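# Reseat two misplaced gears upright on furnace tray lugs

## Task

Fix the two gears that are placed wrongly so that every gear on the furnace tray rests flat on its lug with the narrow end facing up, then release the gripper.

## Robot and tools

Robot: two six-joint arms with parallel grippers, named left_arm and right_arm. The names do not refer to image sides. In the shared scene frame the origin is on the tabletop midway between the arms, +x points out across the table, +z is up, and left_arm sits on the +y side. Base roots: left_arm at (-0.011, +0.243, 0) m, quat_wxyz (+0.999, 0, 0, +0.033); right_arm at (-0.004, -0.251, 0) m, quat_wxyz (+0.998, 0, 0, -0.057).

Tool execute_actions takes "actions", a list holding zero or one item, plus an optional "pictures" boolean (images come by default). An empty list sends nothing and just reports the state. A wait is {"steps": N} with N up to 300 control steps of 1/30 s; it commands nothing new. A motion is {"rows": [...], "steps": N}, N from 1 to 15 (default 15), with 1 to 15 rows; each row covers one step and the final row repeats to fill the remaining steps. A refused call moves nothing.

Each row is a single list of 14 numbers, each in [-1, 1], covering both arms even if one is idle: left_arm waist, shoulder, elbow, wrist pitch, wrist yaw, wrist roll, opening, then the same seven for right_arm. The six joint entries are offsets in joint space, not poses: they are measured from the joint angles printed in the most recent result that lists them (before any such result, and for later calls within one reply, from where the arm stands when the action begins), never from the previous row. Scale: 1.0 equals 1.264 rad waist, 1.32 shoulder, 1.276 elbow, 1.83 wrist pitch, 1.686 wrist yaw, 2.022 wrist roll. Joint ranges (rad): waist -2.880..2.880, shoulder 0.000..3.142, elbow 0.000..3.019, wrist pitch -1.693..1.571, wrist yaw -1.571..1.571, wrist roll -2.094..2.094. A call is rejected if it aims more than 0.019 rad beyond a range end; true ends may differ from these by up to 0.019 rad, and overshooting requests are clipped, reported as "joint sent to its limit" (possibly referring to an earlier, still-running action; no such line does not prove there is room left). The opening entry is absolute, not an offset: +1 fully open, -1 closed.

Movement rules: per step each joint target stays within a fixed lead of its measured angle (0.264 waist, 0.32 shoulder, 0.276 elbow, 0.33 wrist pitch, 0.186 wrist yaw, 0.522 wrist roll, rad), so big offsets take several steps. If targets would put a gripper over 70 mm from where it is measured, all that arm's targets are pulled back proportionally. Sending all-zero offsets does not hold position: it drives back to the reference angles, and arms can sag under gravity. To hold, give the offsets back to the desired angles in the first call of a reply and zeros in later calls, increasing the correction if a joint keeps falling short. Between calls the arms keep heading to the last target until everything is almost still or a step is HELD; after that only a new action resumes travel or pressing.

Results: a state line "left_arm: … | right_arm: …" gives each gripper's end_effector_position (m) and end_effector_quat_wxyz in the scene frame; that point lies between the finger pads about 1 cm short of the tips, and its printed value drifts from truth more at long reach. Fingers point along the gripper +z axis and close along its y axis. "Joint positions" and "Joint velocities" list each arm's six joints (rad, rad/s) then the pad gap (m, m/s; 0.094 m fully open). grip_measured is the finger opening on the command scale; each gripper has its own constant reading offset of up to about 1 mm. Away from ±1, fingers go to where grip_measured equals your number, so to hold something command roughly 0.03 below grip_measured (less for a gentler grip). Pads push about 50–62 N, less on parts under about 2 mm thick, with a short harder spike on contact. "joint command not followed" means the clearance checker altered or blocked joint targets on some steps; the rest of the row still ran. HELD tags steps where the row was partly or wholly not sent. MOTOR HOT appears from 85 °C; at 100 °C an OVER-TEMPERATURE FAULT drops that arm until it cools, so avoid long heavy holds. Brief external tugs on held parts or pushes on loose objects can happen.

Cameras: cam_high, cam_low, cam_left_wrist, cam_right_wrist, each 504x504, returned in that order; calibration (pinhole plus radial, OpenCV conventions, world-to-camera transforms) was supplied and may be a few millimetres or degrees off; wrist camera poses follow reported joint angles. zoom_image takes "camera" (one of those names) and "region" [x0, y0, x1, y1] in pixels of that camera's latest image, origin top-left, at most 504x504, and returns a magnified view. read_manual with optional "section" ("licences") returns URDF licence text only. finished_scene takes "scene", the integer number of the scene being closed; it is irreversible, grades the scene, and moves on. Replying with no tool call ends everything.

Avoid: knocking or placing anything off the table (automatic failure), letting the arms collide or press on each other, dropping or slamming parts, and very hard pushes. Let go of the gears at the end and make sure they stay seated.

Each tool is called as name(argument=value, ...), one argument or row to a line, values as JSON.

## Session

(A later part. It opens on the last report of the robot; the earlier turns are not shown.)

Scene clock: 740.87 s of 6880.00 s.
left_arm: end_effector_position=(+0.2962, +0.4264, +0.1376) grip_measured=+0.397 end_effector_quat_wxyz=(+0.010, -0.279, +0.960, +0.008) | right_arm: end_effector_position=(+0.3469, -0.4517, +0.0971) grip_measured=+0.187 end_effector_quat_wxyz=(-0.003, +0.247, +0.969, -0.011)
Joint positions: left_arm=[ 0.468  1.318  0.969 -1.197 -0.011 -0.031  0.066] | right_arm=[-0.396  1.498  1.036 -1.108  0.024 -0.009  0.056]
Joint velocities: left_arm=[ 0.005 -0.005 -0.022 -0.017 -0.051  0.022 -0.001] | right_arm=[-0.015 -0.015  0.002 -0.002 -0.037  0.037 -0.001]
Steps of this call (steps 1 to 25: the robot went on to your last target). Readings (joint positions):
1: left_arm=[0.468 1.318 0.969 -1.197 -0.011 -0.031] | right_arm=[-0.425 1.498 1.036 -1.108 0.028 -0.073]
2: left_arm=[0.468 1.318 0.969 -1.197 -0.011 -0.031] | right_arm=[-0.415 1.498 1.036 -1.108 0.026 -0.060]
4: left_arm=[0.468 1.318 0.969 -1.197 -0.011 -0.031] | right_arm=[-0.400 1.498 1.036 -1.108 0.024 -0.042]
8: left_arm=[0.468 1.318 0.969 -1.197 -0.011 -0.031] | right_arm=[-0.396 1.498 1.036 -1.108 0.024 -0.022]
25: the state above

execute_actions(
  actions=[
    {"rows":[[0,0,0.015,0,0,0,0.4,0,0.05,0.06,-0.06,0,0,0.12],[0,0,0.015,0,0,0,0.4,0,0.11,0.1,-0.12,0,0,0.12],[0,0,0.015,0,0,0,0.4,0,0.17,0.14,-0.18,0,0,0.12],[0,0,0.015,0,0,0,0.4,0,0.22,0.18,-0.23,0,0,0.12],[0,0,0.015,0,0,0,0.4,0,0.27,0.21,-0.27,0,0,0.12],[0,0,0.015,0,0,0,0.4,0,0.32,0.228,-0.29,0,0,0.12]],"steps":15},
  ],
)

execute_actions(
  actions=[
    {"steps":30},
  ],
)

Scene clock: 749.03 s of 6880.00 s.
left_arm: end_effector_position=(+0.2962, +0.4264, +0.1376) grip_measured=+0.397 end_effector_quat_wxyz=(+0.010, -0.279, +0.960, +0.008) | right_arm: end_effector_position=(+0.3192, -0.4361, +0.0221) grip_measured=+0.187 end_effector_quat_wxyz=(-0.342, +0.228, +0.908, +0.079)
Joint positions: left_arm=[ 0.468  1.318  0.969 -1.197 -0.011 -0.031  0.066] | right_arm=[-0.396  1.99   1.305 -1.603  0.024 -0.009  0.056]
Joint velocities: left_arm=[ 0.005  0.005 -0.007 -0.017 -0.066 -0.066  0.   ] | right_arm=[-0.005 -0.259  0.007  0.002 -0.037  0.007  0.   ]
Steps of this call (steps 1 to 15: the robot went on to your last target; steps 16 to 90: nothing new was sent; then 4.67 s passed at rest; steps 91 to 105: all 15 steps of this action). Readings (joint positions):
91: left_arm=[0.468 1.318 0.969 -1.197 -0.011 -0.031] | right_arm=[-0.396 1.502 1.040 -1.123 0.024 -0.009]
92: left_arm=[0.468 1.318 0.969 -1.197 -0.011 -0.031] | right_arm=[-0.396 1.518 1.056 -1.174 0.024 -0.009]
94: left_arm=[0.468 1.318 0.969 -1.197 -0.011 -0.031] | right_arm=[-0.396 1.597 1.129 -1.345 0.024 -0.009]
98: left_arm=[0.468 1.318 0.969 -1.197 -0.011 -0.031] | right_arm=[-0.396 1.856 1.297 -1.579 0.024 -0.009]
105: the state above
camera_calibration (this result's frames):
cam_left_wrist: T_world_to_cam=[[0.527724, -0.849412, -0.00268145, 0.205779], [-0.702736, -0.438365, 0.560356, 0.320971], [-0.477148, -0.293829, -0.828248, 0.505323], [0, 0, 0, 1]] pos_world=[0.358077, 0.463972, 0.239227]
cam_right_wrist: T_world_to_cam=[[-0.460858, -0.887198, 0.022123, -0.24274], [-0.201213, 0.128735, 0.971051, 0.102382], [-0.864363, 0.443066, -0.237844, 0.596246], [0, 0, 0, 1]] pos_world=[0.424105, -0.492714, 0.0477653]

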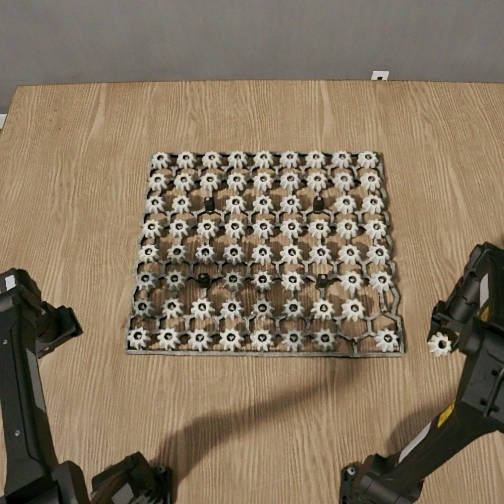

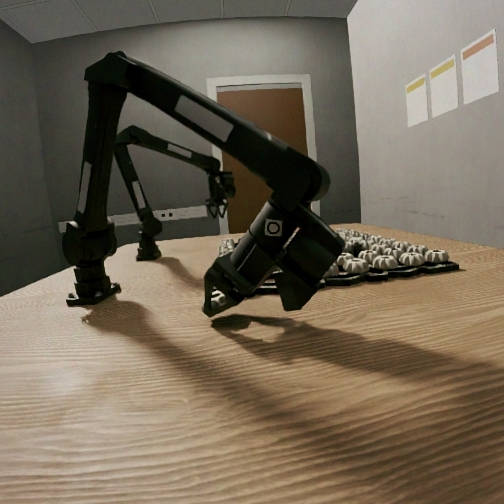

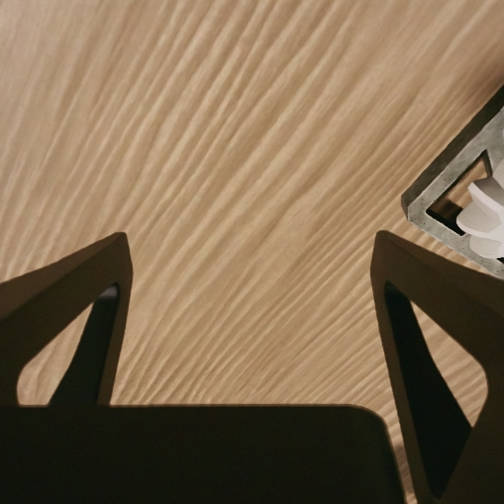

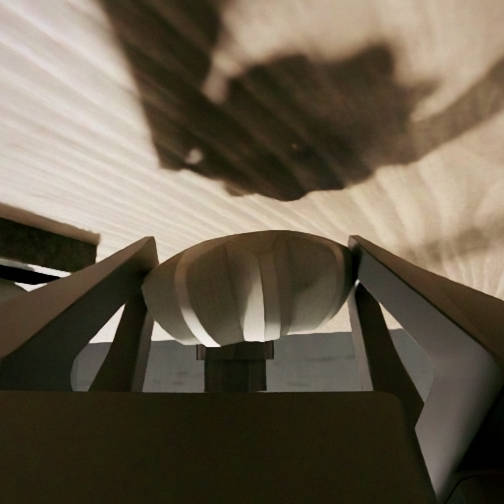

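Scene clock: 750.03 s of 6880.00 s.
left_arm: end_effector_position=(+0.2962, +0.4264, +0.1376) grip_measured=+0.397 end_effector_quat_wxyz=(+0.010, -0.279, +0.960, +0.008) | right_arm: end_effector_position=(+0.3232, -0.4384, +0.0497) grip_measured=+0.187 end_effector_quat_wxyz=(-0.314, +0.231, +0.918, +0.072)
Joint positions: left_arm=[ 0.468  1.318  0.969 -1.197 -0.011 -0.031  0.066] | right_arm=[-0.396  1.917  1.305 -1.615  0.024 -0.009  0.056]
Joint velocities: left_arm=[ 0.005 -0.005  0.007 -0.017  0.022  0.007 -0.   ] | right_arm=[-0.005 -0.005  0.002  0.002  0.066  0.051 -0.   ]
Steps of this call (steps 1 to 30: the robot went on to your last target). Readings (joint positions):
1: left_arm=[0.468 1.318 0.969 -1.197 -0.011 -0.031] | right_arm=[-0.396 1.980 1.305 -1.604 0.024 -0.009]
2: left_arm=[0.468 1.318 0.969 -1.197 -0.011 -0.031] | right_arm=[-0.396 1.969 1.305 -1.607 0.024 -0.009]
4: left_arm=[0.468 1.318 0.969 -1.197 -0.011 -0.031] | right_arm=[-0.396 1.945 1.305 -1.610 0.024 -0.009]
8: left_arm=[0.468 1.318 0.969 -1.197 -0.011 -0.031] | right_arm=[-0.396 1.917 1.305 -1.614 0.024 -0.009]
30: the state above
All arms were judged still, so your last target was given up. Only a new action makes them travel on or press farther. Fingers that are still opening or closing keep moving.
camera_calibration (this result's frames):
cam_left_wrist: T_world_to_cam=[[0.527724, -0.849412, -0.00268145, 0.205779], [-0.702736, -0.438365, 0.560356, 0.320971], [-0.477148, -0.293829, -0.828248, 0.505323], [0, 0, 0, 1]] pos_world=[0.358077, 0.463972, 0.239227]
cam_right_wrist: T_world_to_cam=[[-0.462078, -0.886516, 0.0239297, -0.242887], [-0.252214, 0.157235, 0.954812, 0.106448], [-0.850219, 0.435162, -0.296247, 0.602123], [0, 0, 0, 1]] pos_world=[0.426552, -0.494082, 0.0825513]

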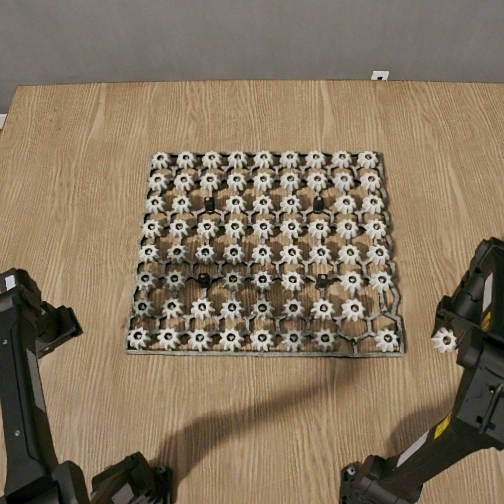

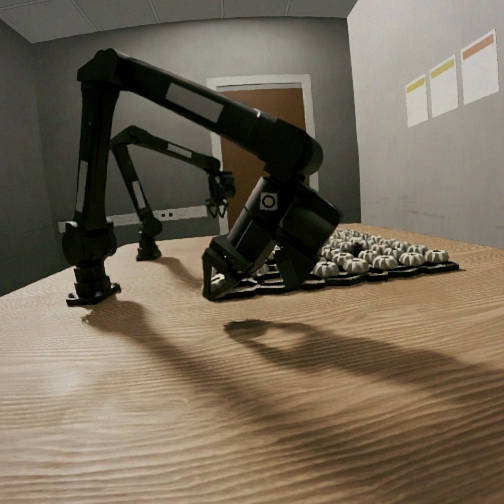

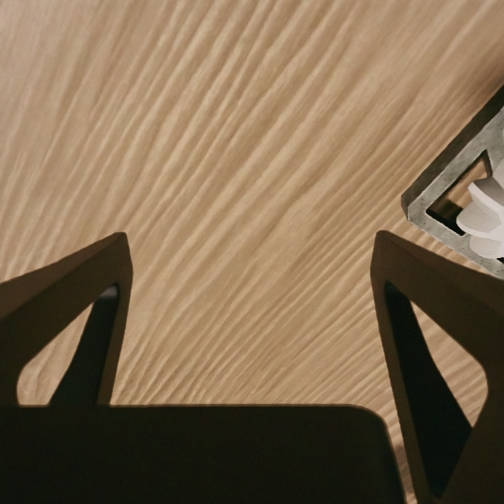

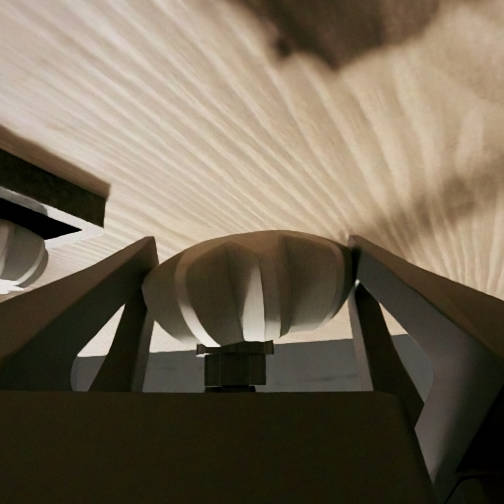

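execute_actions(
  actions=[
    {"rows":[[0,0,0.015,0,0,0,0.4,0,0.015,0.012,0,0,0,0.12],[0,0,0.015,0,0,0,0.4,0,0.03,0.012,0,0,0,0.12],[0,0,0.015,0,0,0,0.4,0,0.045,0.012,0,0,0,0.12],[0,0,0.015,0,0,0,0.4,0,0.045,0.012,0,0,0,0.12],[0,0,0.015,0,0,0,0.4,0,0.045,0.012,0,0,0,0.12],[0,0,0.015,0,0,0,0.4,0,0.045,0.012,0,0,0,0.12],[0,0,0.015,0,0,0,0.4,0,0.045,0.012,0,0,0,0.12],[0,0,0.015,0,0,0,0.4,0,0.045,0.012,0,0,0,0.12],[0,0,0.015,0,0,0,0.4,0,0.045,0.012,0,0,0,0.16],[0,0,0.015,0,0,0,0.4,0,0.045,0.012,0,0,0,0.2],[0,0,0.015,0,0,0,0.4,0,0.045,0.012,0,0,0,0.26],[0,0,0.015,0,0,0,0.4,0,0.045,0.012,0,0,0,0.34],[0,0,0.015,0,0,0,0.4,0,0.045,0.012,0,0,0,0.42]],"steps":15},
  ],
)

Scene clock: 756.67 s of 6880.00 s.
left_arm: end_effector_position=(+0.2962, +0.4264, +0.1376) grip_measured=+0.397 end_effector_quat_wxyz=(+0.010, -0.279, +0.960, +0.008) | right_arm: end_effector_position=(+0.3182, -0.4356, +0.0278) grip_measured=+0.416 end_effector_quat_wxyz=(-0.343, +0.228, +0.908, +0.079)
Joint positions: left_arm=[ 0.468  1.318  0.969 -1.197 -0.011 -0.031  0.066] | right_arm=[-0.396  1.979  1.305 -1.615  0.024 -0.009  0.067]
Joint velocities: left_arm=[ 0.005 -0.005  0.002  0.007  0.081 -0.066 -0.   ] | right_arm=[ 0.005 -0.005 -0.007  0.007 -0.007 -0.022  0.005]
Steps of this call (steps 1 to 90: nothing new was sent; then 3.13 s passed at rest; steps 91 to 105: all 15 steps of this action). Readings (joint positions):
91: left_arm=[0.468 1.318 0.969 -1.197 -0.011 -0.031] | right_arm=[-0.396 1.917 1.305 -1.615 0.024 -0.009]
92: left_arm=[0.468 1.318 0.969 -1.197 -0.011 -0.031] | right_arm=[-0.396 1.919 1.305 -1.615 0.024 -0.009]
94: left_arm=[0.468 1.318 0.969 -1.197 -0.011 -0.031] | right_arm=[-0.396 1.930 1.305 -1.615 0.024 -0.009]
98: left_arm=[0.468 1.318 0.969 -1.197 -0.011 -0.031] | right_arm=[-0.396 1.966 1.305 -1.615 0.024 -0.009]
105: the state above
camera_calibration (this result's frames):
cam_left_wrist: T_world_to_cam=[[0.527724, -0.849412, -0.00268145, 0.205779], [-0.702736, -0.438365, 0.560356, 0.320971], [-0.477148, -0.293829, -0.828248, 0.505323], [0, 0, 0, 1]] pos_world=[0.358077, 0.463972, 0.239227]
cam_right_wrist: T_world_to_cam=[[-0.460829, -0.887214, 0.0220765, -0.242847], [-0.199919, 0.128012, 0.971414, 0.0958302], [-0.864679, 0.443242, -0.236363, 0.596642], [0, 0, 0, 1]] pos_world=[0.423151, -0.492181, 0.0532944]

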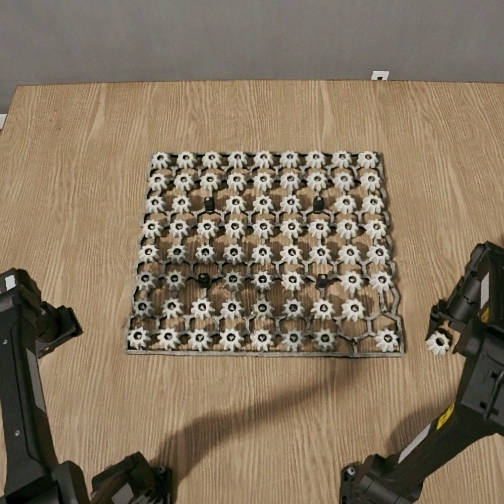

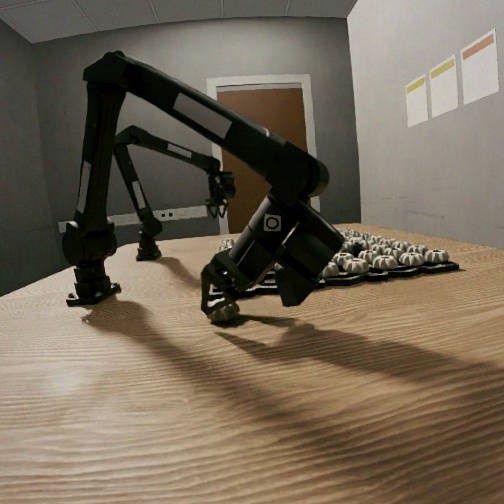

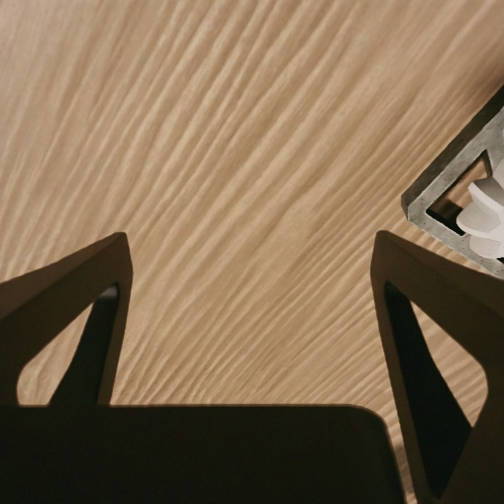

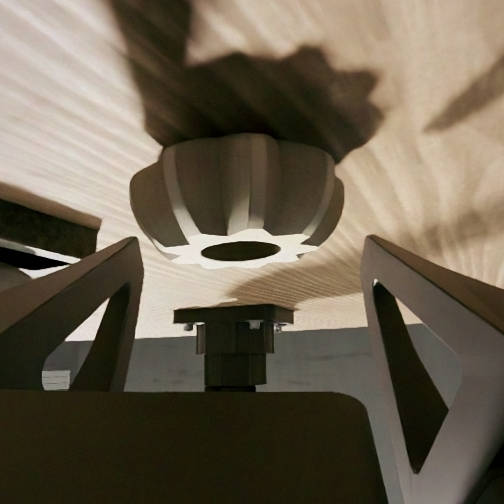

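execute_actions(
  actions=[
    {"rows":[[0,0,0.015,0,0,0,0.4,0,-0.06,0,0,0,0,0.45],[0,0,0.015,0,0,0,0.4,0,-0.12,0,0,0,0,0.45],[0,0,0.015,0,0,0,0.4,0,-0.18,-0.03,0.03,0,0,0.45],[0,0,0.015,0,0,0,0.4,0,-0.24,-0.08,0.08,0,0,0.45],[0,0,0.015,0,0,0,0.4,0,-0.3,-0.13,0.14,0,0,0.45],[0,0,0.015,0,0,0,0.4,0,-0.35,-0.18,0.2,0,0,0.45],[0,0,0.015,0,0,0,0.4,0,-0.383,-0.23,0.25,0,0,0.45],[0,0,0.015,0,0,0,0.4,0,-0.383,-0.27,0.3,0,0,0.45]],"steps":15},
  ],
)

execute_actions(
  actions=[
    {"steps":30},
  ],
)

Scene clock: 767.83 s of 6880.00 s.
left_arm: end_effector_position=(+0.2962, +0.4264, +0.1376) grip_measured=+0.397 end_effector_quat_wxyz=(+0.010, -0.279, +0.960, +0.008) | right_arm: end_effector_position=(+0.3388, -0.4471, +0.1250) grip_measured=+0.448 end_effector_quat_wxyz=(+0.044, +0.248, +0.968, -0.024)
Joint positions: left_arm=[ 0.468  1.318  0.969 -1.197 -0.011 -0.031  0.066] | right_arm=[-0.396  1.383  0.992 -1.083  0.024 -0.009  0.068]
Joint velocities: left_arm=[-0.005 -0.005  0.012  0.007 -0.066  0.051  0.001] | right_arm=[-0.005  0.562 -0.017  0.085 -0.007  0.037 -0.001]
Steps of this call (steps 1 to 15: the robot went on to your last target; steps 16 to 90: nothing new was sent; then 7.67 s passed at rest; steps 91 to 105: all 15 steps of this action). Readings (joint positions):
91: left_arm=[0.468 1.318 0.969 -1.197 -0.011 -0.031] | right_arm=[-0.396 1.974 1.305 -1.615 0.024 -0.009]
92: left_arm=[0.468 1.318 0.969 -1.197 -0.011 -0.031] | right_arm=[-0.396 1.962 1.302 -1.615 0.024 -0.009]
94: left_arm=[0.468 1.318 0.969 -1.197 -0.011 -0.031] | right_arm=[-0.396 1.897 1.272 -1.575 0.024 -0.009]
98: left_arm=[0.468 1.318 0.969 -1.197 -0.011 -0.031] | right_arm=[-0.396 1.574 1.073 -1.256 0.024 -0.009]
105: the state above
camera_calibration (this result's frames):
cam_left_wrist: T_world_to_cam=[[0.527724, -0.849412, -0.00268145, 0.205779], [-0.702736, -0.438365, 0.560356, 0.320971], [-0.477148, -0.293829, -0.828248, 0.505323], [0, 0, 0, 1]] pos_world=[0.358077, 0.463972, 0.239227]
cam_right_wrist: T_world_to_cam=[[-0.483227, -0.874698, 0.0373451, -0.234437], [-0.752139, 0.436594, 0.493631, 0.39181], [-0.448083, 0.210447, -0.868869, 0.476395], [0, 0, 0, 1]] pos_world=[0.394874, -0.47638, 0.22927]

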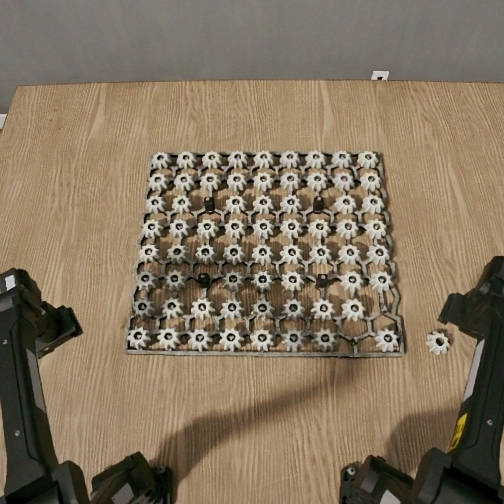

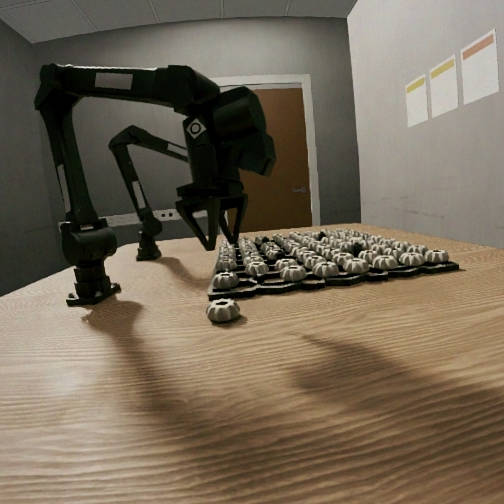

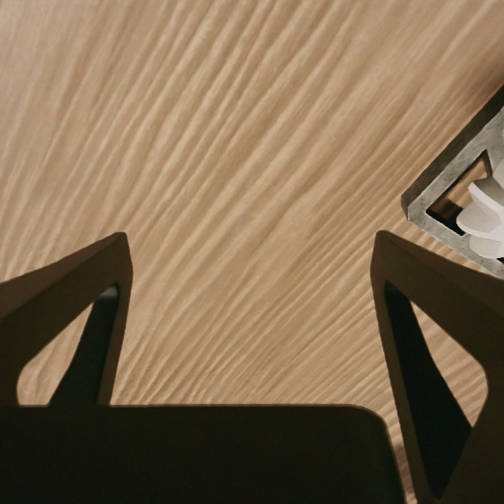

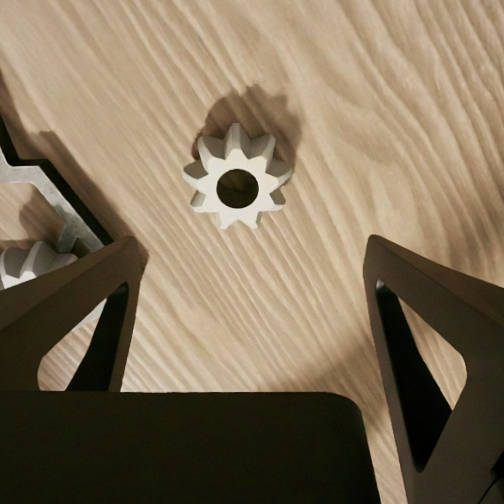

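Scene clock: 768.83 s of 6880.00 s.
left_arm: end_effector_position=(+0.2962, +0.4264, +0.1376) grip_measured=+0.397 end_effector_quat_wxyz=(+0.010, -0.279, +0.960, +0.008) | right_arm: end_effector_position=(+0.3269, -0.4405, +0.0801) grip_measured=+0.448 end_effector_quat_wxyz=(-0.013, +0.248, +0.969, -0.009)
Joint positions: left_arm=[ 0.468  1.318  0.969 -1.197 -0.011 -0.031  0.066] | right_arm=[-0.396  1.476  0.961 -1.076  0.024 -0.009  0.068]
Joint velocities: left_arm=[-0.005 -0.005  0.007  0.012  0.022  0.007 -0.001] | right_arm=[ 0.005  0.005 -0.007 -0.027 -0.051 -0.007  0.001]
Steps of this call (steps 1 to 30: the robot went on to your last target). Readings (joint positions):
1: left_arm=[0.468 1.318 0.969 -1.197 -0.011 -0.031] | right_arm=[-0.396 1.404 0.990 -1.080 0.024 -0.009]
2: left_arm=[0.468 1.318 0.969 -1.197 -0.011 -0.031] | right_arm=[-0.396 1.425 0.987 -1.078 0.024 -0.009]
4: left_arm=[0.468 1.318 0.969 -1.197 -0.011 -0.031] | right_arm=[-0.396 1.462 0.977 -1.077 0.024 -0.009]
8: left_arm=[0.468 1.318 0.969 -1.197 -0.011 -0.031] | right_arm=[-0.396 1.486 0.961 -1.077 0.024 -0.009]
30: the state above
All arms were judged still, so your last target was given up. Only a new action makes them travel on or press farther. Fingers that are still opening or closing keep moving.
camera_calibration (this result's frames):
cam_left_wrist: T_world_to_cam=[[0.527724, -0.849412, -0.00268145, 0.205779], [-0.702736, -0.438365, 0.560356, 0.320971], [-0.477148, -0.293829, -0.828248, 0.505323], [0, 0, 0, 1]] pos_world=[0.358077, 0.463972, 0.239227]
cam_right_wrist: T_world_to_cam=[[-0.479446, -0.876811, 0.0365224, -0.234793], [-0.696589, 0.405553, 0.591854, 0.362392], [-0.533755, 0.258321, -0.805218, 0.474584], [0, 0, 0, 1]] pos_world=[0.393179, -0.475433, 0.176236]

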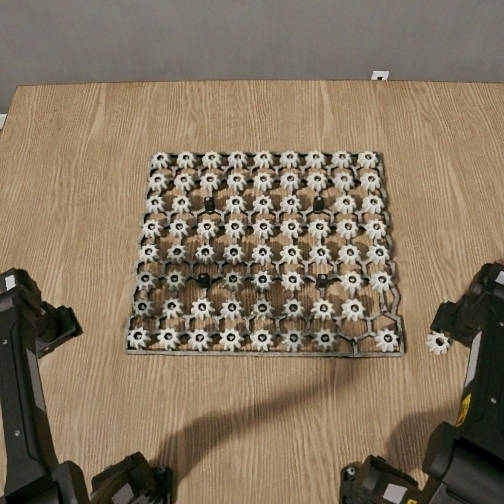

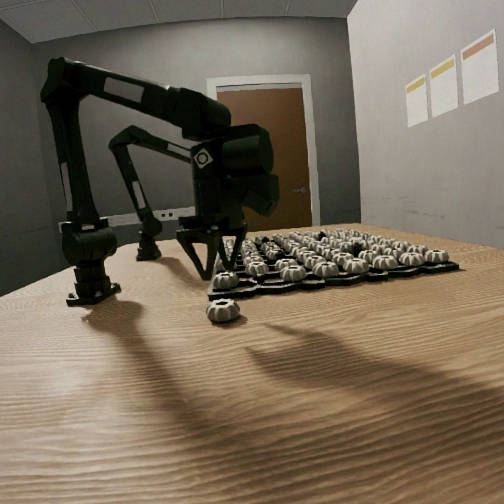

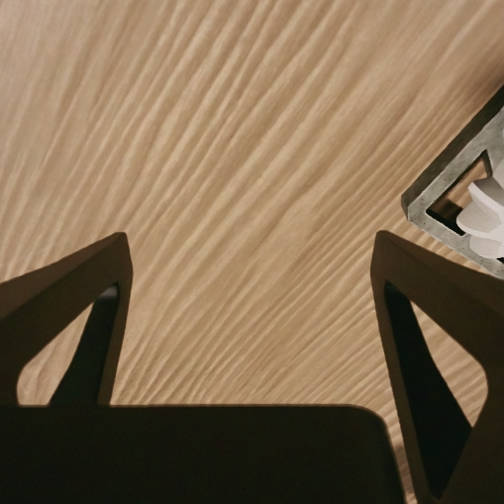

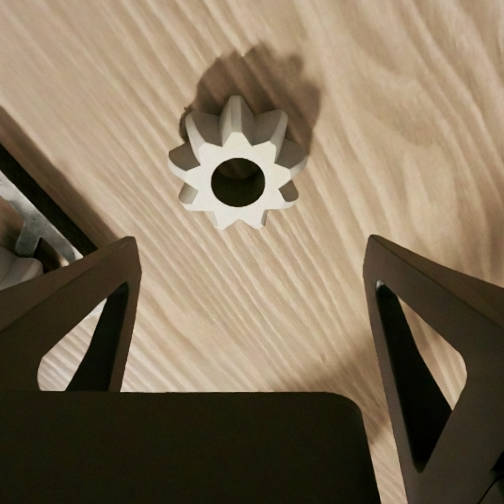

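execute_actions(
  actions=[
    {"rows":[[0,0,0.015,0,0,0,0.4,0.012,0.022,-0.025,0.035,0,0,0.45],[0,0,0.015,0,0,0,0.4,0.012,0.044,-0.05,0.07,0,0,0.45]],"steps":15},
  ],
)

Scene clock: 775.00 s of 6880.00 s.
left_arm: end_effector_position=(+0.2962, +0.4264, +0.1376) grip_measured=+0.397 end_effector_quat_wxyz=(+0.010, -0.279, +0.960, +0.008) | right_arm: end_effector_position=(+0.3267, -0.4367, +0.0409) grip_measured=+0.448 end_effector_quat_wxyz=(-0.012, +0.243, +0.970, -0.009)
Joint positions: left_arm=[ 0.468  1.318  0.969 -1.197 -0.011 -0.031  0.066] | right_arm=[-0.388  1.532  0.903 -0.961  0.024 -0.009  0.068]
Joint velocities: left_arm=[-0.024  0.005 -0.012  0.002  0.007 -0.037  0.001] | right_arm=[ 0.005 -0.005  0.012 -0.002 -0.007 -0.022  0.   ]
Steps of this call (steps 1 to 90: nothing new was sent; then 2.67 s passed at rest; steps 91 to 105: all 15 steps of this action). Readings (joint positions):
91: left_arm=[0.468 1.318 0.969 -1.197 -0.011 -0.031] | right_arm=[-0.396 1.476 0.958 -1.067 0.024 -0.009]
92: left_arm=[0.468 1.318 0.969 -1.197 -0.011 -0.031] | right_arm=[-0.395 1.478 0.950 -1.039 0.024 -0.009]
94: left_arm=[0.468 1.318 0.969 -1.197 -0.011 -0.031] | right_arm=[-0.392 1.489 0.930 -0.985 0.024 -0.009]
98: left_arm=[0.468 1.318 0.969 -1.197 -0.011 -0.031] | right_arm=[-0.388 1.524 0.907 -0.964 0.024 -0.009]
105: the state above
camera_calibration (this result's frames):
cam_left_wrist: T_world_to_cam=[[0.527724, -0.849412, -0.00268145, 0.205779], [-0.702736, -0.438365, 0.560356, 0.320971], [-0.477148, -0.293829, -0.828248, 0.505323], [0, 0, 0, 1]] pos_world=[0.358077, 0.463972, 0.239227]
cam_right_wrist: T_world_to_cam=[[-0.472095, -0.88079, 0.0365294, -0.234306], [-0.700364, 0.399909, 0.591238, 0.382679], [-0.535366, 0.253537, -0.805669, 0.440459], [0, 0, 0, 1]] pos_world=[0.393207, -0.471084, 0.137169]

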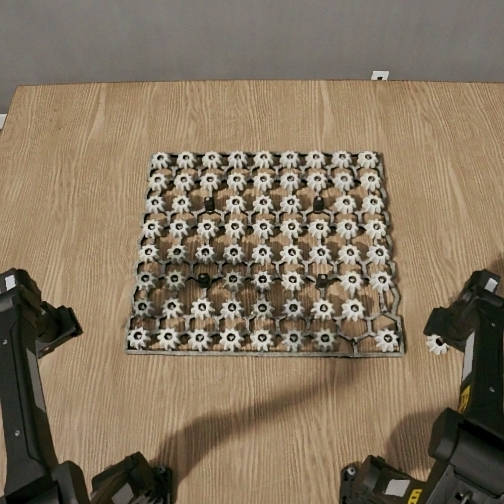

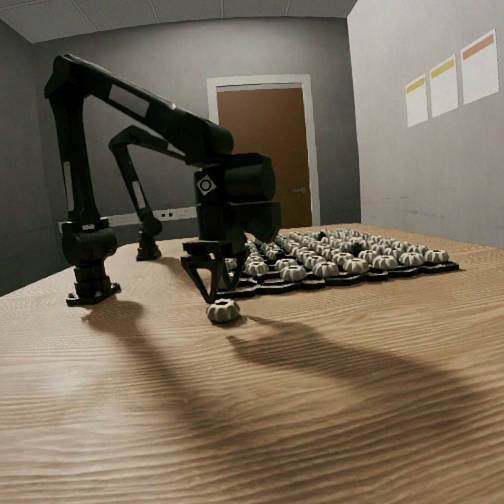

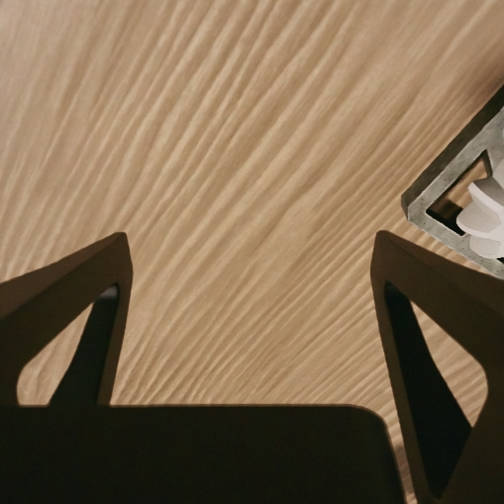

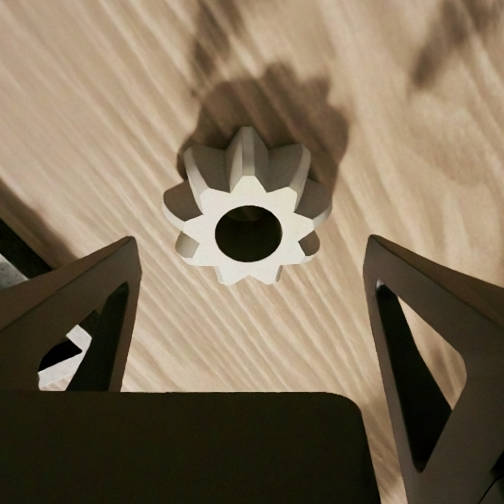

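execute_actions(
  actions=[
    {"rows":[[0,0,0.015,0,0,0,0.4,0,0.015,-0.012,0.02,0,0,0.45],[0,0,0.015,0,0,0,0.4,0,0.03,-0.024,0.038,0,0,0.45]],"steps":15},
  ],
)

Scene clock: 779.73 s of 6880.00 s.
left_arm: end_effector_position=(+0.2962, +0.4264, +0.1376) grip_measured=+0.397 end_effector_quat_wxyz=(+0.010, -0.279, +0.960, +0.008) | right_arm: end_effector_position=(+0.3279, -0.4373, +0.0244) grip_measured=+0.448 end_effector_quat_wxyz=(-0.009, +0.244, +0.970, -0.010)
Joint positions: left_arm=[ 0.468  1.318  0.969 -1.197 -0.011 -0.031  0.066] | right_arm=[-0.388  1.56   0.882 -0.904  0.024 -0.009  0.068]
Joint velocities: left_arm=[ 0.015  0.005 -0.022 -0.032 -0.095 -0.022  0.001] | right_arm=[-0.005 -0.015 -0.012 -0.002 -0.066 -0.037 -0.   ]
Steps of this call (steps 1 to 15: the robot went on to your last target; steps 16 to 90: nothing new was sent; then 1.23 s passed at rest; steps 91 to 105: all 15 steps of this action). Readings (joint positions):
91: left_arm=[0.468 1.318 0.969 -1.197 -0.011 -0.031] | right_arm=[-0.388 1.532 0.902 -0.957 0.024 -0.009]
92: left_arm=[0.468 1.318 0.969 -1.197 -0.011 -0.031] | right_arm=[-0.388 1.533 0.899 -0.943 0.024 -0.009]
94: left_arm=[0.468 1.318 0.969 -1.197 -0.011 -0.031] | right_arm=[-0.388 1.539 0.894 -0.917 0.024 -0.009]
98: left_arm=[0.468 1.318 0.969 -1.197 -0.011 -0.031] | right_arm=[-0.388 1.557 0.885 -0.905 0.024 -0.009]
105: the state above
camera_calibration (this result's frames):
cam_left_wrist: T_world_to_cam=[[0.527724, -0.849412, -0.00268145, 0.205779], [-0.702736, -0.438365, 0.560356, 0.320971], [-0.477148, -0.293829, -0.828248, 0.505323], [0, 0, 0, 1]] pos_world=[0.358077, 0.463972, 0.239227]
cam_right_wrist: T_world_to_cam=[[-0.472352, -0.88065, 0.0366016, -0.233572], [-0.704495, 0.402173, 0.58476, 0.396029], [-0.529689, 0.250427, -0.81038, 0.42487], [0, 0, 0, 1]] pos_world=[0.393721, -0.471366, 0.121273]

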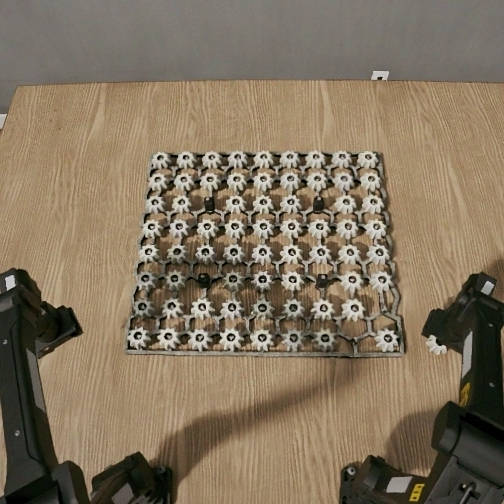

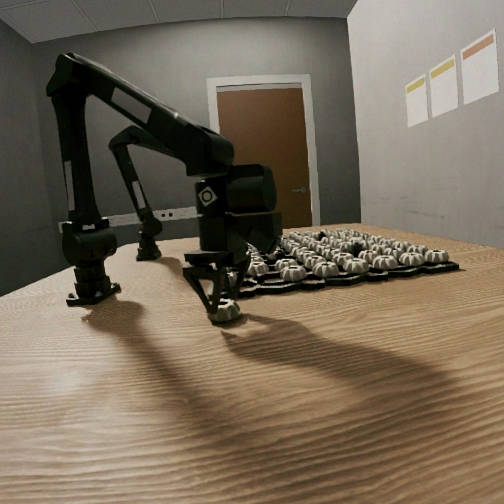

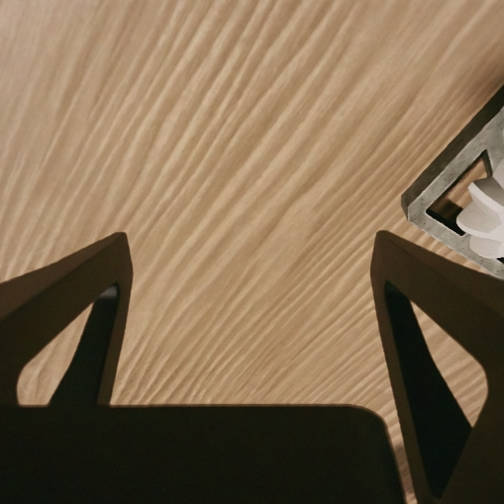

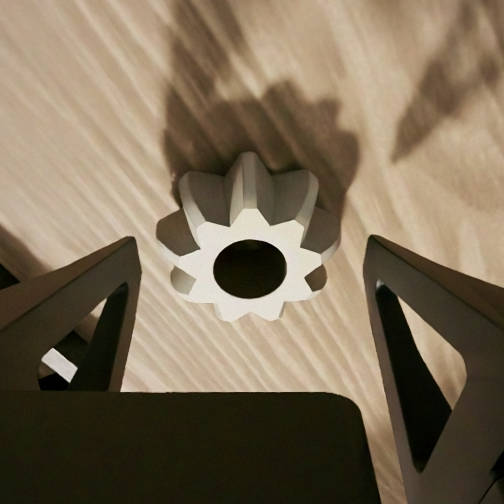

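Another 10 mm via q2, then close.

execute_actions(
  actions=[
    {"rows":[[0,0,0.015,0,0,0,0.4,0,0.01,0,0,0,0,0.45],[0,0,0.015,0,0,0,0.4,0,0.02,0,0,0,0,0.45],[0,0,0.015,0,0,0,0.4,0,0.022,0,0,0,0,0.45],[0,0,0.015,0,0,0,0.4,0,0.022,0,0,0,0,0.45],[0,0,0.015,0,0,0,0.4,0,0.022,0,0,0,0,0.45],[0,0,0.015,0,0,0,0.4,0,0.022,0,0,0,0,0.45],[0,0,0.015,0,0,0,0.4,0,0.022,0,0,0,0,0.45],[0,0,0.015,0,0,0,0.4,0,0.022,0,0,0,0,0.45],[0,0,0.015,0,0,0,0.4,0,0.022,0,0,0,0,0.38],[0,0,0.015,0,0,0,0.4,0,0.022,0,0,0,0,0.32],[0,0,0.015,0,0,0,0.4,0,0.022,0,0,0,0,0.26],[0,0,0.015,0,0,0,0.4,0,0.022,0,0,0,0,0.2],[0,0,0.015,0,0,0,0.4,0,0.022,0,0,0,0,0.16],[0,0,0.015,0,0,0,0.4,0,0.022,0,0,0,0,0.12]],"steps":15},
  ],
)

execute_actions(
  actions=[
    {"steps":10},
  ],
)

Scene clock: 786.00 s of 6880.00 s.
left_arm: end_effector_position=(+0.2962, +0.4264, +0.1376) grip_measured=+0.397 end_effector_quat_wxyz=(+0.010, -0.279, +0.960, +0.008) | right_arm: end_effector_position=(+0.3269, -0.4365, +0.0205) grip_measured=+0.131 end_effector_quat_wxyz=(-0.014, +0.243, +0.970, -0.008)
Joint positions: left_arm=[ 0.468  1.318  0.969 -1.197 -0.011 -0.031  0.066] | right_arm=[-0.388  1.571  0.882 -0.904  0.022 -0.009  0.053]
Joint velocities: left_arm=[-0.005 -0.015  0.012 -0.002 -0.007 -0.037 -0.   ] | right_arm=[-0.015 -0.112  0.007 -0.002 -0.007  0.037 -0.01 ]
Steps of this call (steps 1 to 15: the robot went on to your last target; steps 16 to 90: nothing new was sent; then 2.77 s passed at rest; steps 91 to 105: all 15 steps of this action). Readings (joint positions):
91: left_arm=[0.468 1.318 0.969 -1.197 -0.011 -0.031] | right_arm=[-0.388 1.560 0.882 -0.904 0.024 -0.009]
92: left_arm=[0.468 1.318 0.969 -1.197 -0.011 -0.031] | right_arm=[-0.388 1.561 0.882 -0.904 0.024 -0.009]
94: left_arm=[0.468 1.318 0.969 -1.197 -0.011 -0.031] | right_arm=[-0.388 1.563 0.882 -0.904 0.024 -0.009]
98: left_arm=[0.468 1.318 0.969 -1.197 -0.011 -0.031] | right_arm=[-0.388 1.571 0.882 -0.904 0.024 -0.009]
105: the state above
camera_calibration (this result's frames):
cam_left_wrist: T_world_to_cam=[[0.527724, -0.849412, -0.00268145, 0.205779], [-0.702736, -0.438365, 0.560356, 0.320971], [-0.477148, -0.293829, -0.828248, 0.505323], [0, 0, 0, 1]] pos_world=[0.358077, 0.463972, 0.239227]
cam_right_wrist: T_world_to_cam=[[-0.472054, -0.880875, 0.0349768, -0.233317], [-0.6992, 0.39827, 0.593718, 0.393756], [-0.536921, 0.255811, -0.803913, 0.425549], [0, 0, 0, 1]] pos_world=[0.393662, -0.471205, 0.116485]

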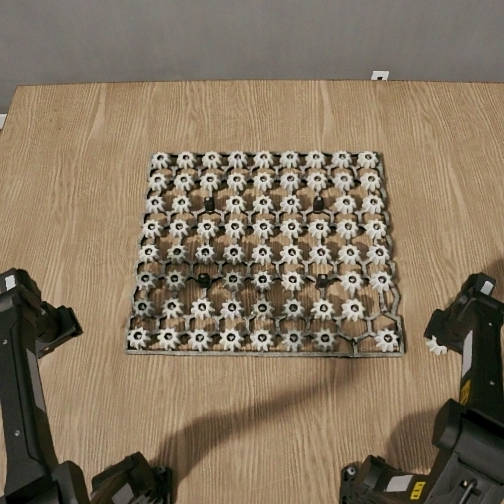

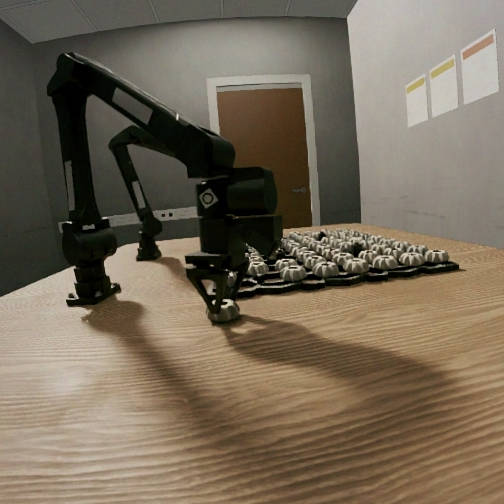

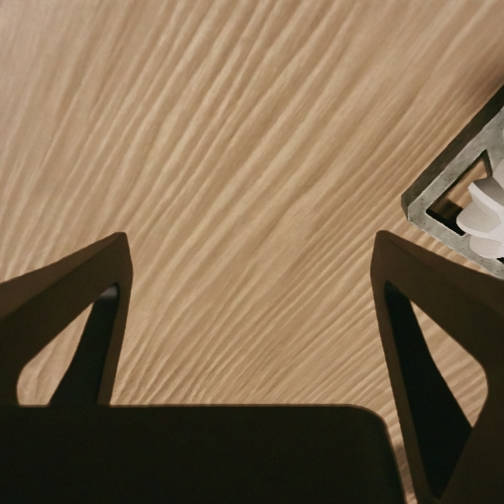

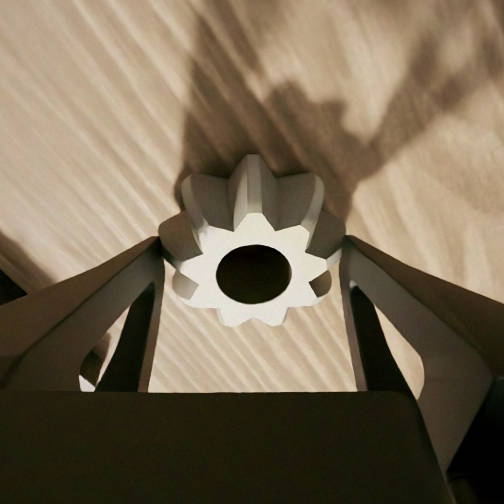

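Scene clock: 786.33 s of 6880.00 s.
left_arm: end_effector_position=(+0.2962, +0.4264, +0.1376) grip_measured=+0.397 end_effector_quat_wxyz=(+0.010, -0.279, +0.960, +0.008) | right_arm: end_effector_position=(+0.3274, -0.4368, +0.0221) grip_measured=+0.123 end_effector_quat_wxyz=(-0.011, +0.243, +0.970, -0.008)
Joint positions: left_arm=[ 0.468  1.318  0.969 -1.197 -0.011 -0.031  0.066] | right_arm=[-0.388  1.567  0.882 -0.904  0.022 -0.009  0.053]
Joint velocities: left_arm=[-0.005 -0.015 -0.022 -0.012 -0.037 -0.007 -0.   ] | right_arm=[-0.005 -0.005 -0.012 -0.002 -0.022  0.051  0.   ]
Steps of this call (steps 1 to 10: the robot went on to your last target). Readings (joint positions):
1: left_arm=[0.468 1.318 0.969 -1.197 -0.011 -0.031] | right_arm=[-0.388 1.568 0.882 -0.904 0.022 -0.009]
2: left_arm=[0.468 1.318 0.969 -1.197 -0.011 -0.031] | right_arm=[-0.388 1.567 0.882 -0.904 0.022 -0.009]
4: left_arm=[0.468 1.318 0.969 -1.197 -0.011 -0.031] | right_arm=[-0.388 1.567 0.882 -0.904 0.022 -0.009]
8: left_arm=[0.468 1.318 0.969 -1.197 -0.011 -0.031] | right_arm=[-0.388 1.567 0.882 -0.904 0.022 -0.009]
10: the state above
camera_calibration (this result's frames):
cam_left_wrist: T_world_to_cam=[[0.527724, -0.849412, -0.00268145, 0.205779], [-0.702736, -0.438365, 0.560356, 0.320971], [-0.477148, -0.293829, -0.828248, 0.505323], [0, 0, 0, 1]] pos_world=[0.358077, 0.463972, 0.239227]
cam_right_wrist: T_world_to_cam=[[-0.472195, -0.880798, 0.0350187, -0.2333], [-0.701576, 0.399572, 0.590028, 0.394614], [-0.533689, 0.25404, -0.806623, 0.425389], [0, 0, 0, 1]] pos_world=[0.393714, -0.471233, 0.118465]

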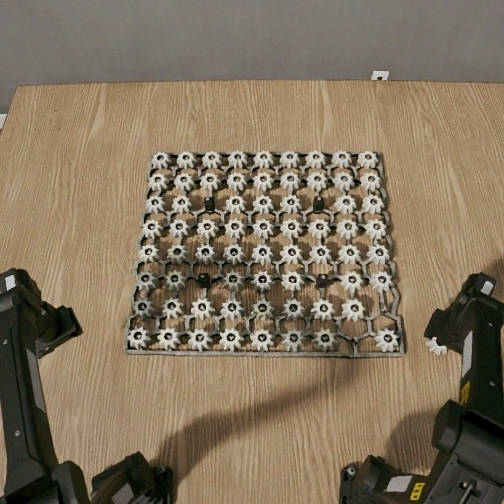

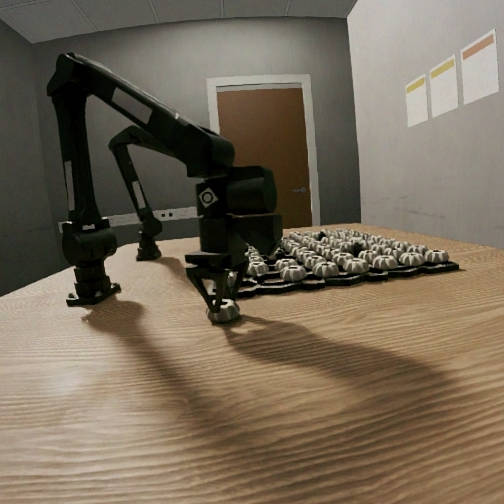

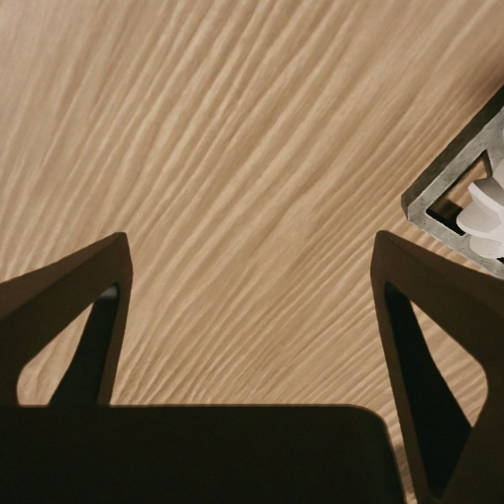

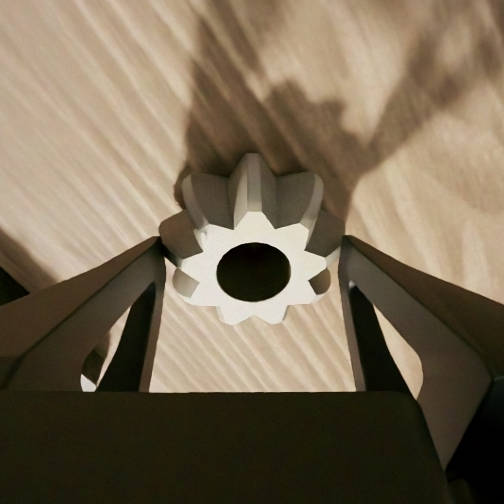

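Too high. Reopen, go lower.

execute_actions(
  actions=[
    {"rows":[[0,0,0.015,0,0,0,0.4,0,0,0,0,0,0,0.25],[0,0,0.015,0,0,0,0.4,0,0,0,0,0,0,0.38],[0,0,0.015,0,0,0,0.4,0,0,0,0,0,0,0.38],[0,0,0.015,0,0,0,0.4,0,0.008,-0.004,0.003,0,0,0.38],[0,0,0.015,0,0,0,0.4,0,0.016,-0.008,0.006,0,0,0.38],[0,0,0.015,0,0,0,0.4,0,0.022,-0.01,0.008,0,0,0.38]],"steps":15},
  ],
)

Scene clock: 790.47 s of 6880.00 s.
left_arm: end_effector_position=(+0.2962, +0.4264, +0.1376) grip_measured=+0.397 end_effector_quat_wxyz=(+0.010, -0.279, +0.960, +0.008) | right_arm: end_effector_position=(+0.3264, -0.4363, +0.0173) grip_measured=+0.379 end_effector_quat_wxyz=(-0.017, +0.243, +0.970, -0.007)
Joint positions: left_arm=[ 0.468  1.318  0.969 -1.197 -0.011 -0.031  0.066] | right_arm=[-0.388  1.58   0.882 -0.902  0.022 -0.009  0.065]
Joint velocities: left_arm=[ 0.005 -0.005 -0.012 -0.017  0.037  0.007 -0.001] | right_arm=[-0.005  0.005 -0.017  0.007 -0.081 -0.051 -0.001]
Steps of this call (steps 1 to 15: the robot went on to your last target; steps 16 to 90: nothing new was sent; then 0.63 s passed at rest; steps 91 to 105: all 15 steps of this action). Readings (joint positions):
91: left_arm=[0.468 1.318 0.969 -1.197 -0.011 -0.031] | right_arm=[-0.388 1.566 0.882 -0.904 0.022 -0.009]
92: left_arm=[0.468 1.318 0.969 -1.197 -0.011 -0.031] | right_arm=[-0.388 1.566 0.882 -0.904 0.022 -0.009]
94: left_arm=[0.468 1.318 0.969 -1.197 -0.011 -0.031] | right_arm=[-0.388 1.566 0.882 -0.904 0.022 -0.009]
98: left_arm=[0.468 1.318 0.969 -1.197 -0.011 -0.031] | right_arm=[-0.388 1.571 0.882 -0.903 0.022 -0.009]
105: the state above
camera_calibration (this result's frames):
cam_left_wrist: T_world_to_cam=[[0.527724, -0.849412, -0.00268145, 0.205779], [-0.702736, -0.438365, 0.560356, 0.320971], [-0.477148, -0.293829, -0.828248, 0.505323], [0, 0, 0, 1]] pos_world=[0.358077, 0.463972, 0.239227]
cam_right_wrist: T_world_to_cam=[[-0.471832, -0.880997, 0.034909, -0.233326], [-0.695407, 0.396193, 0.599533, 0.39289], [-0.542018, 0.258603, -0.799588, 0.42547], [0, 0, 0, 1]] pos_world=[0.39374, -0.471248, 0.112796]

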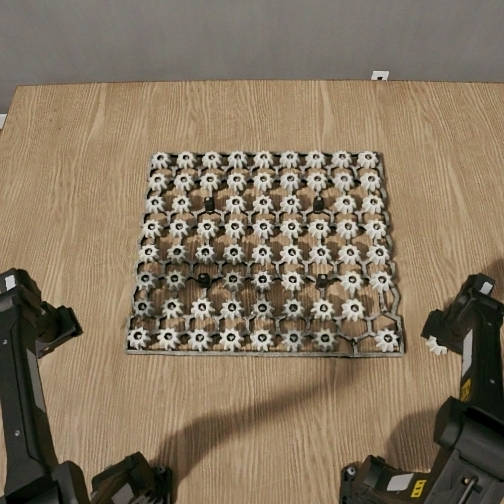

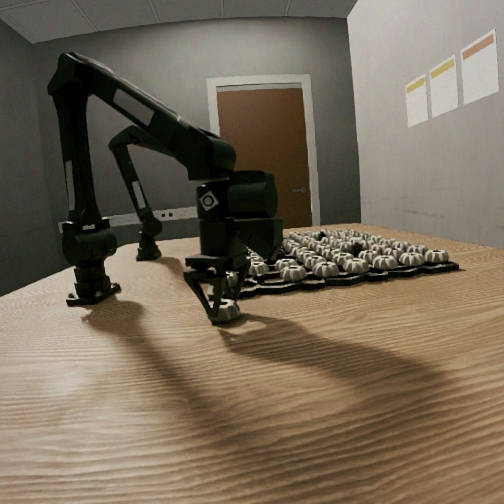

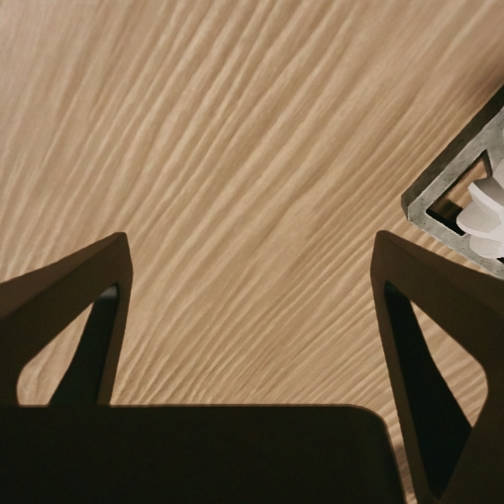

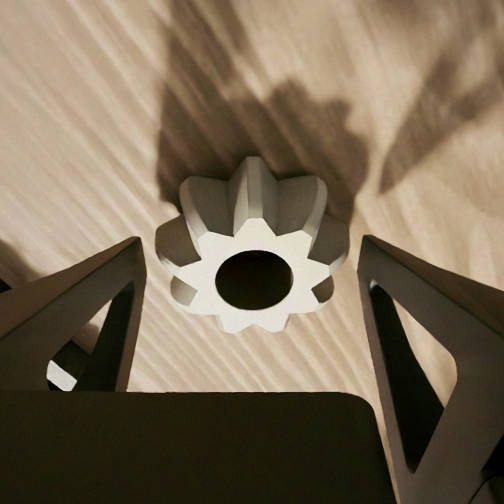

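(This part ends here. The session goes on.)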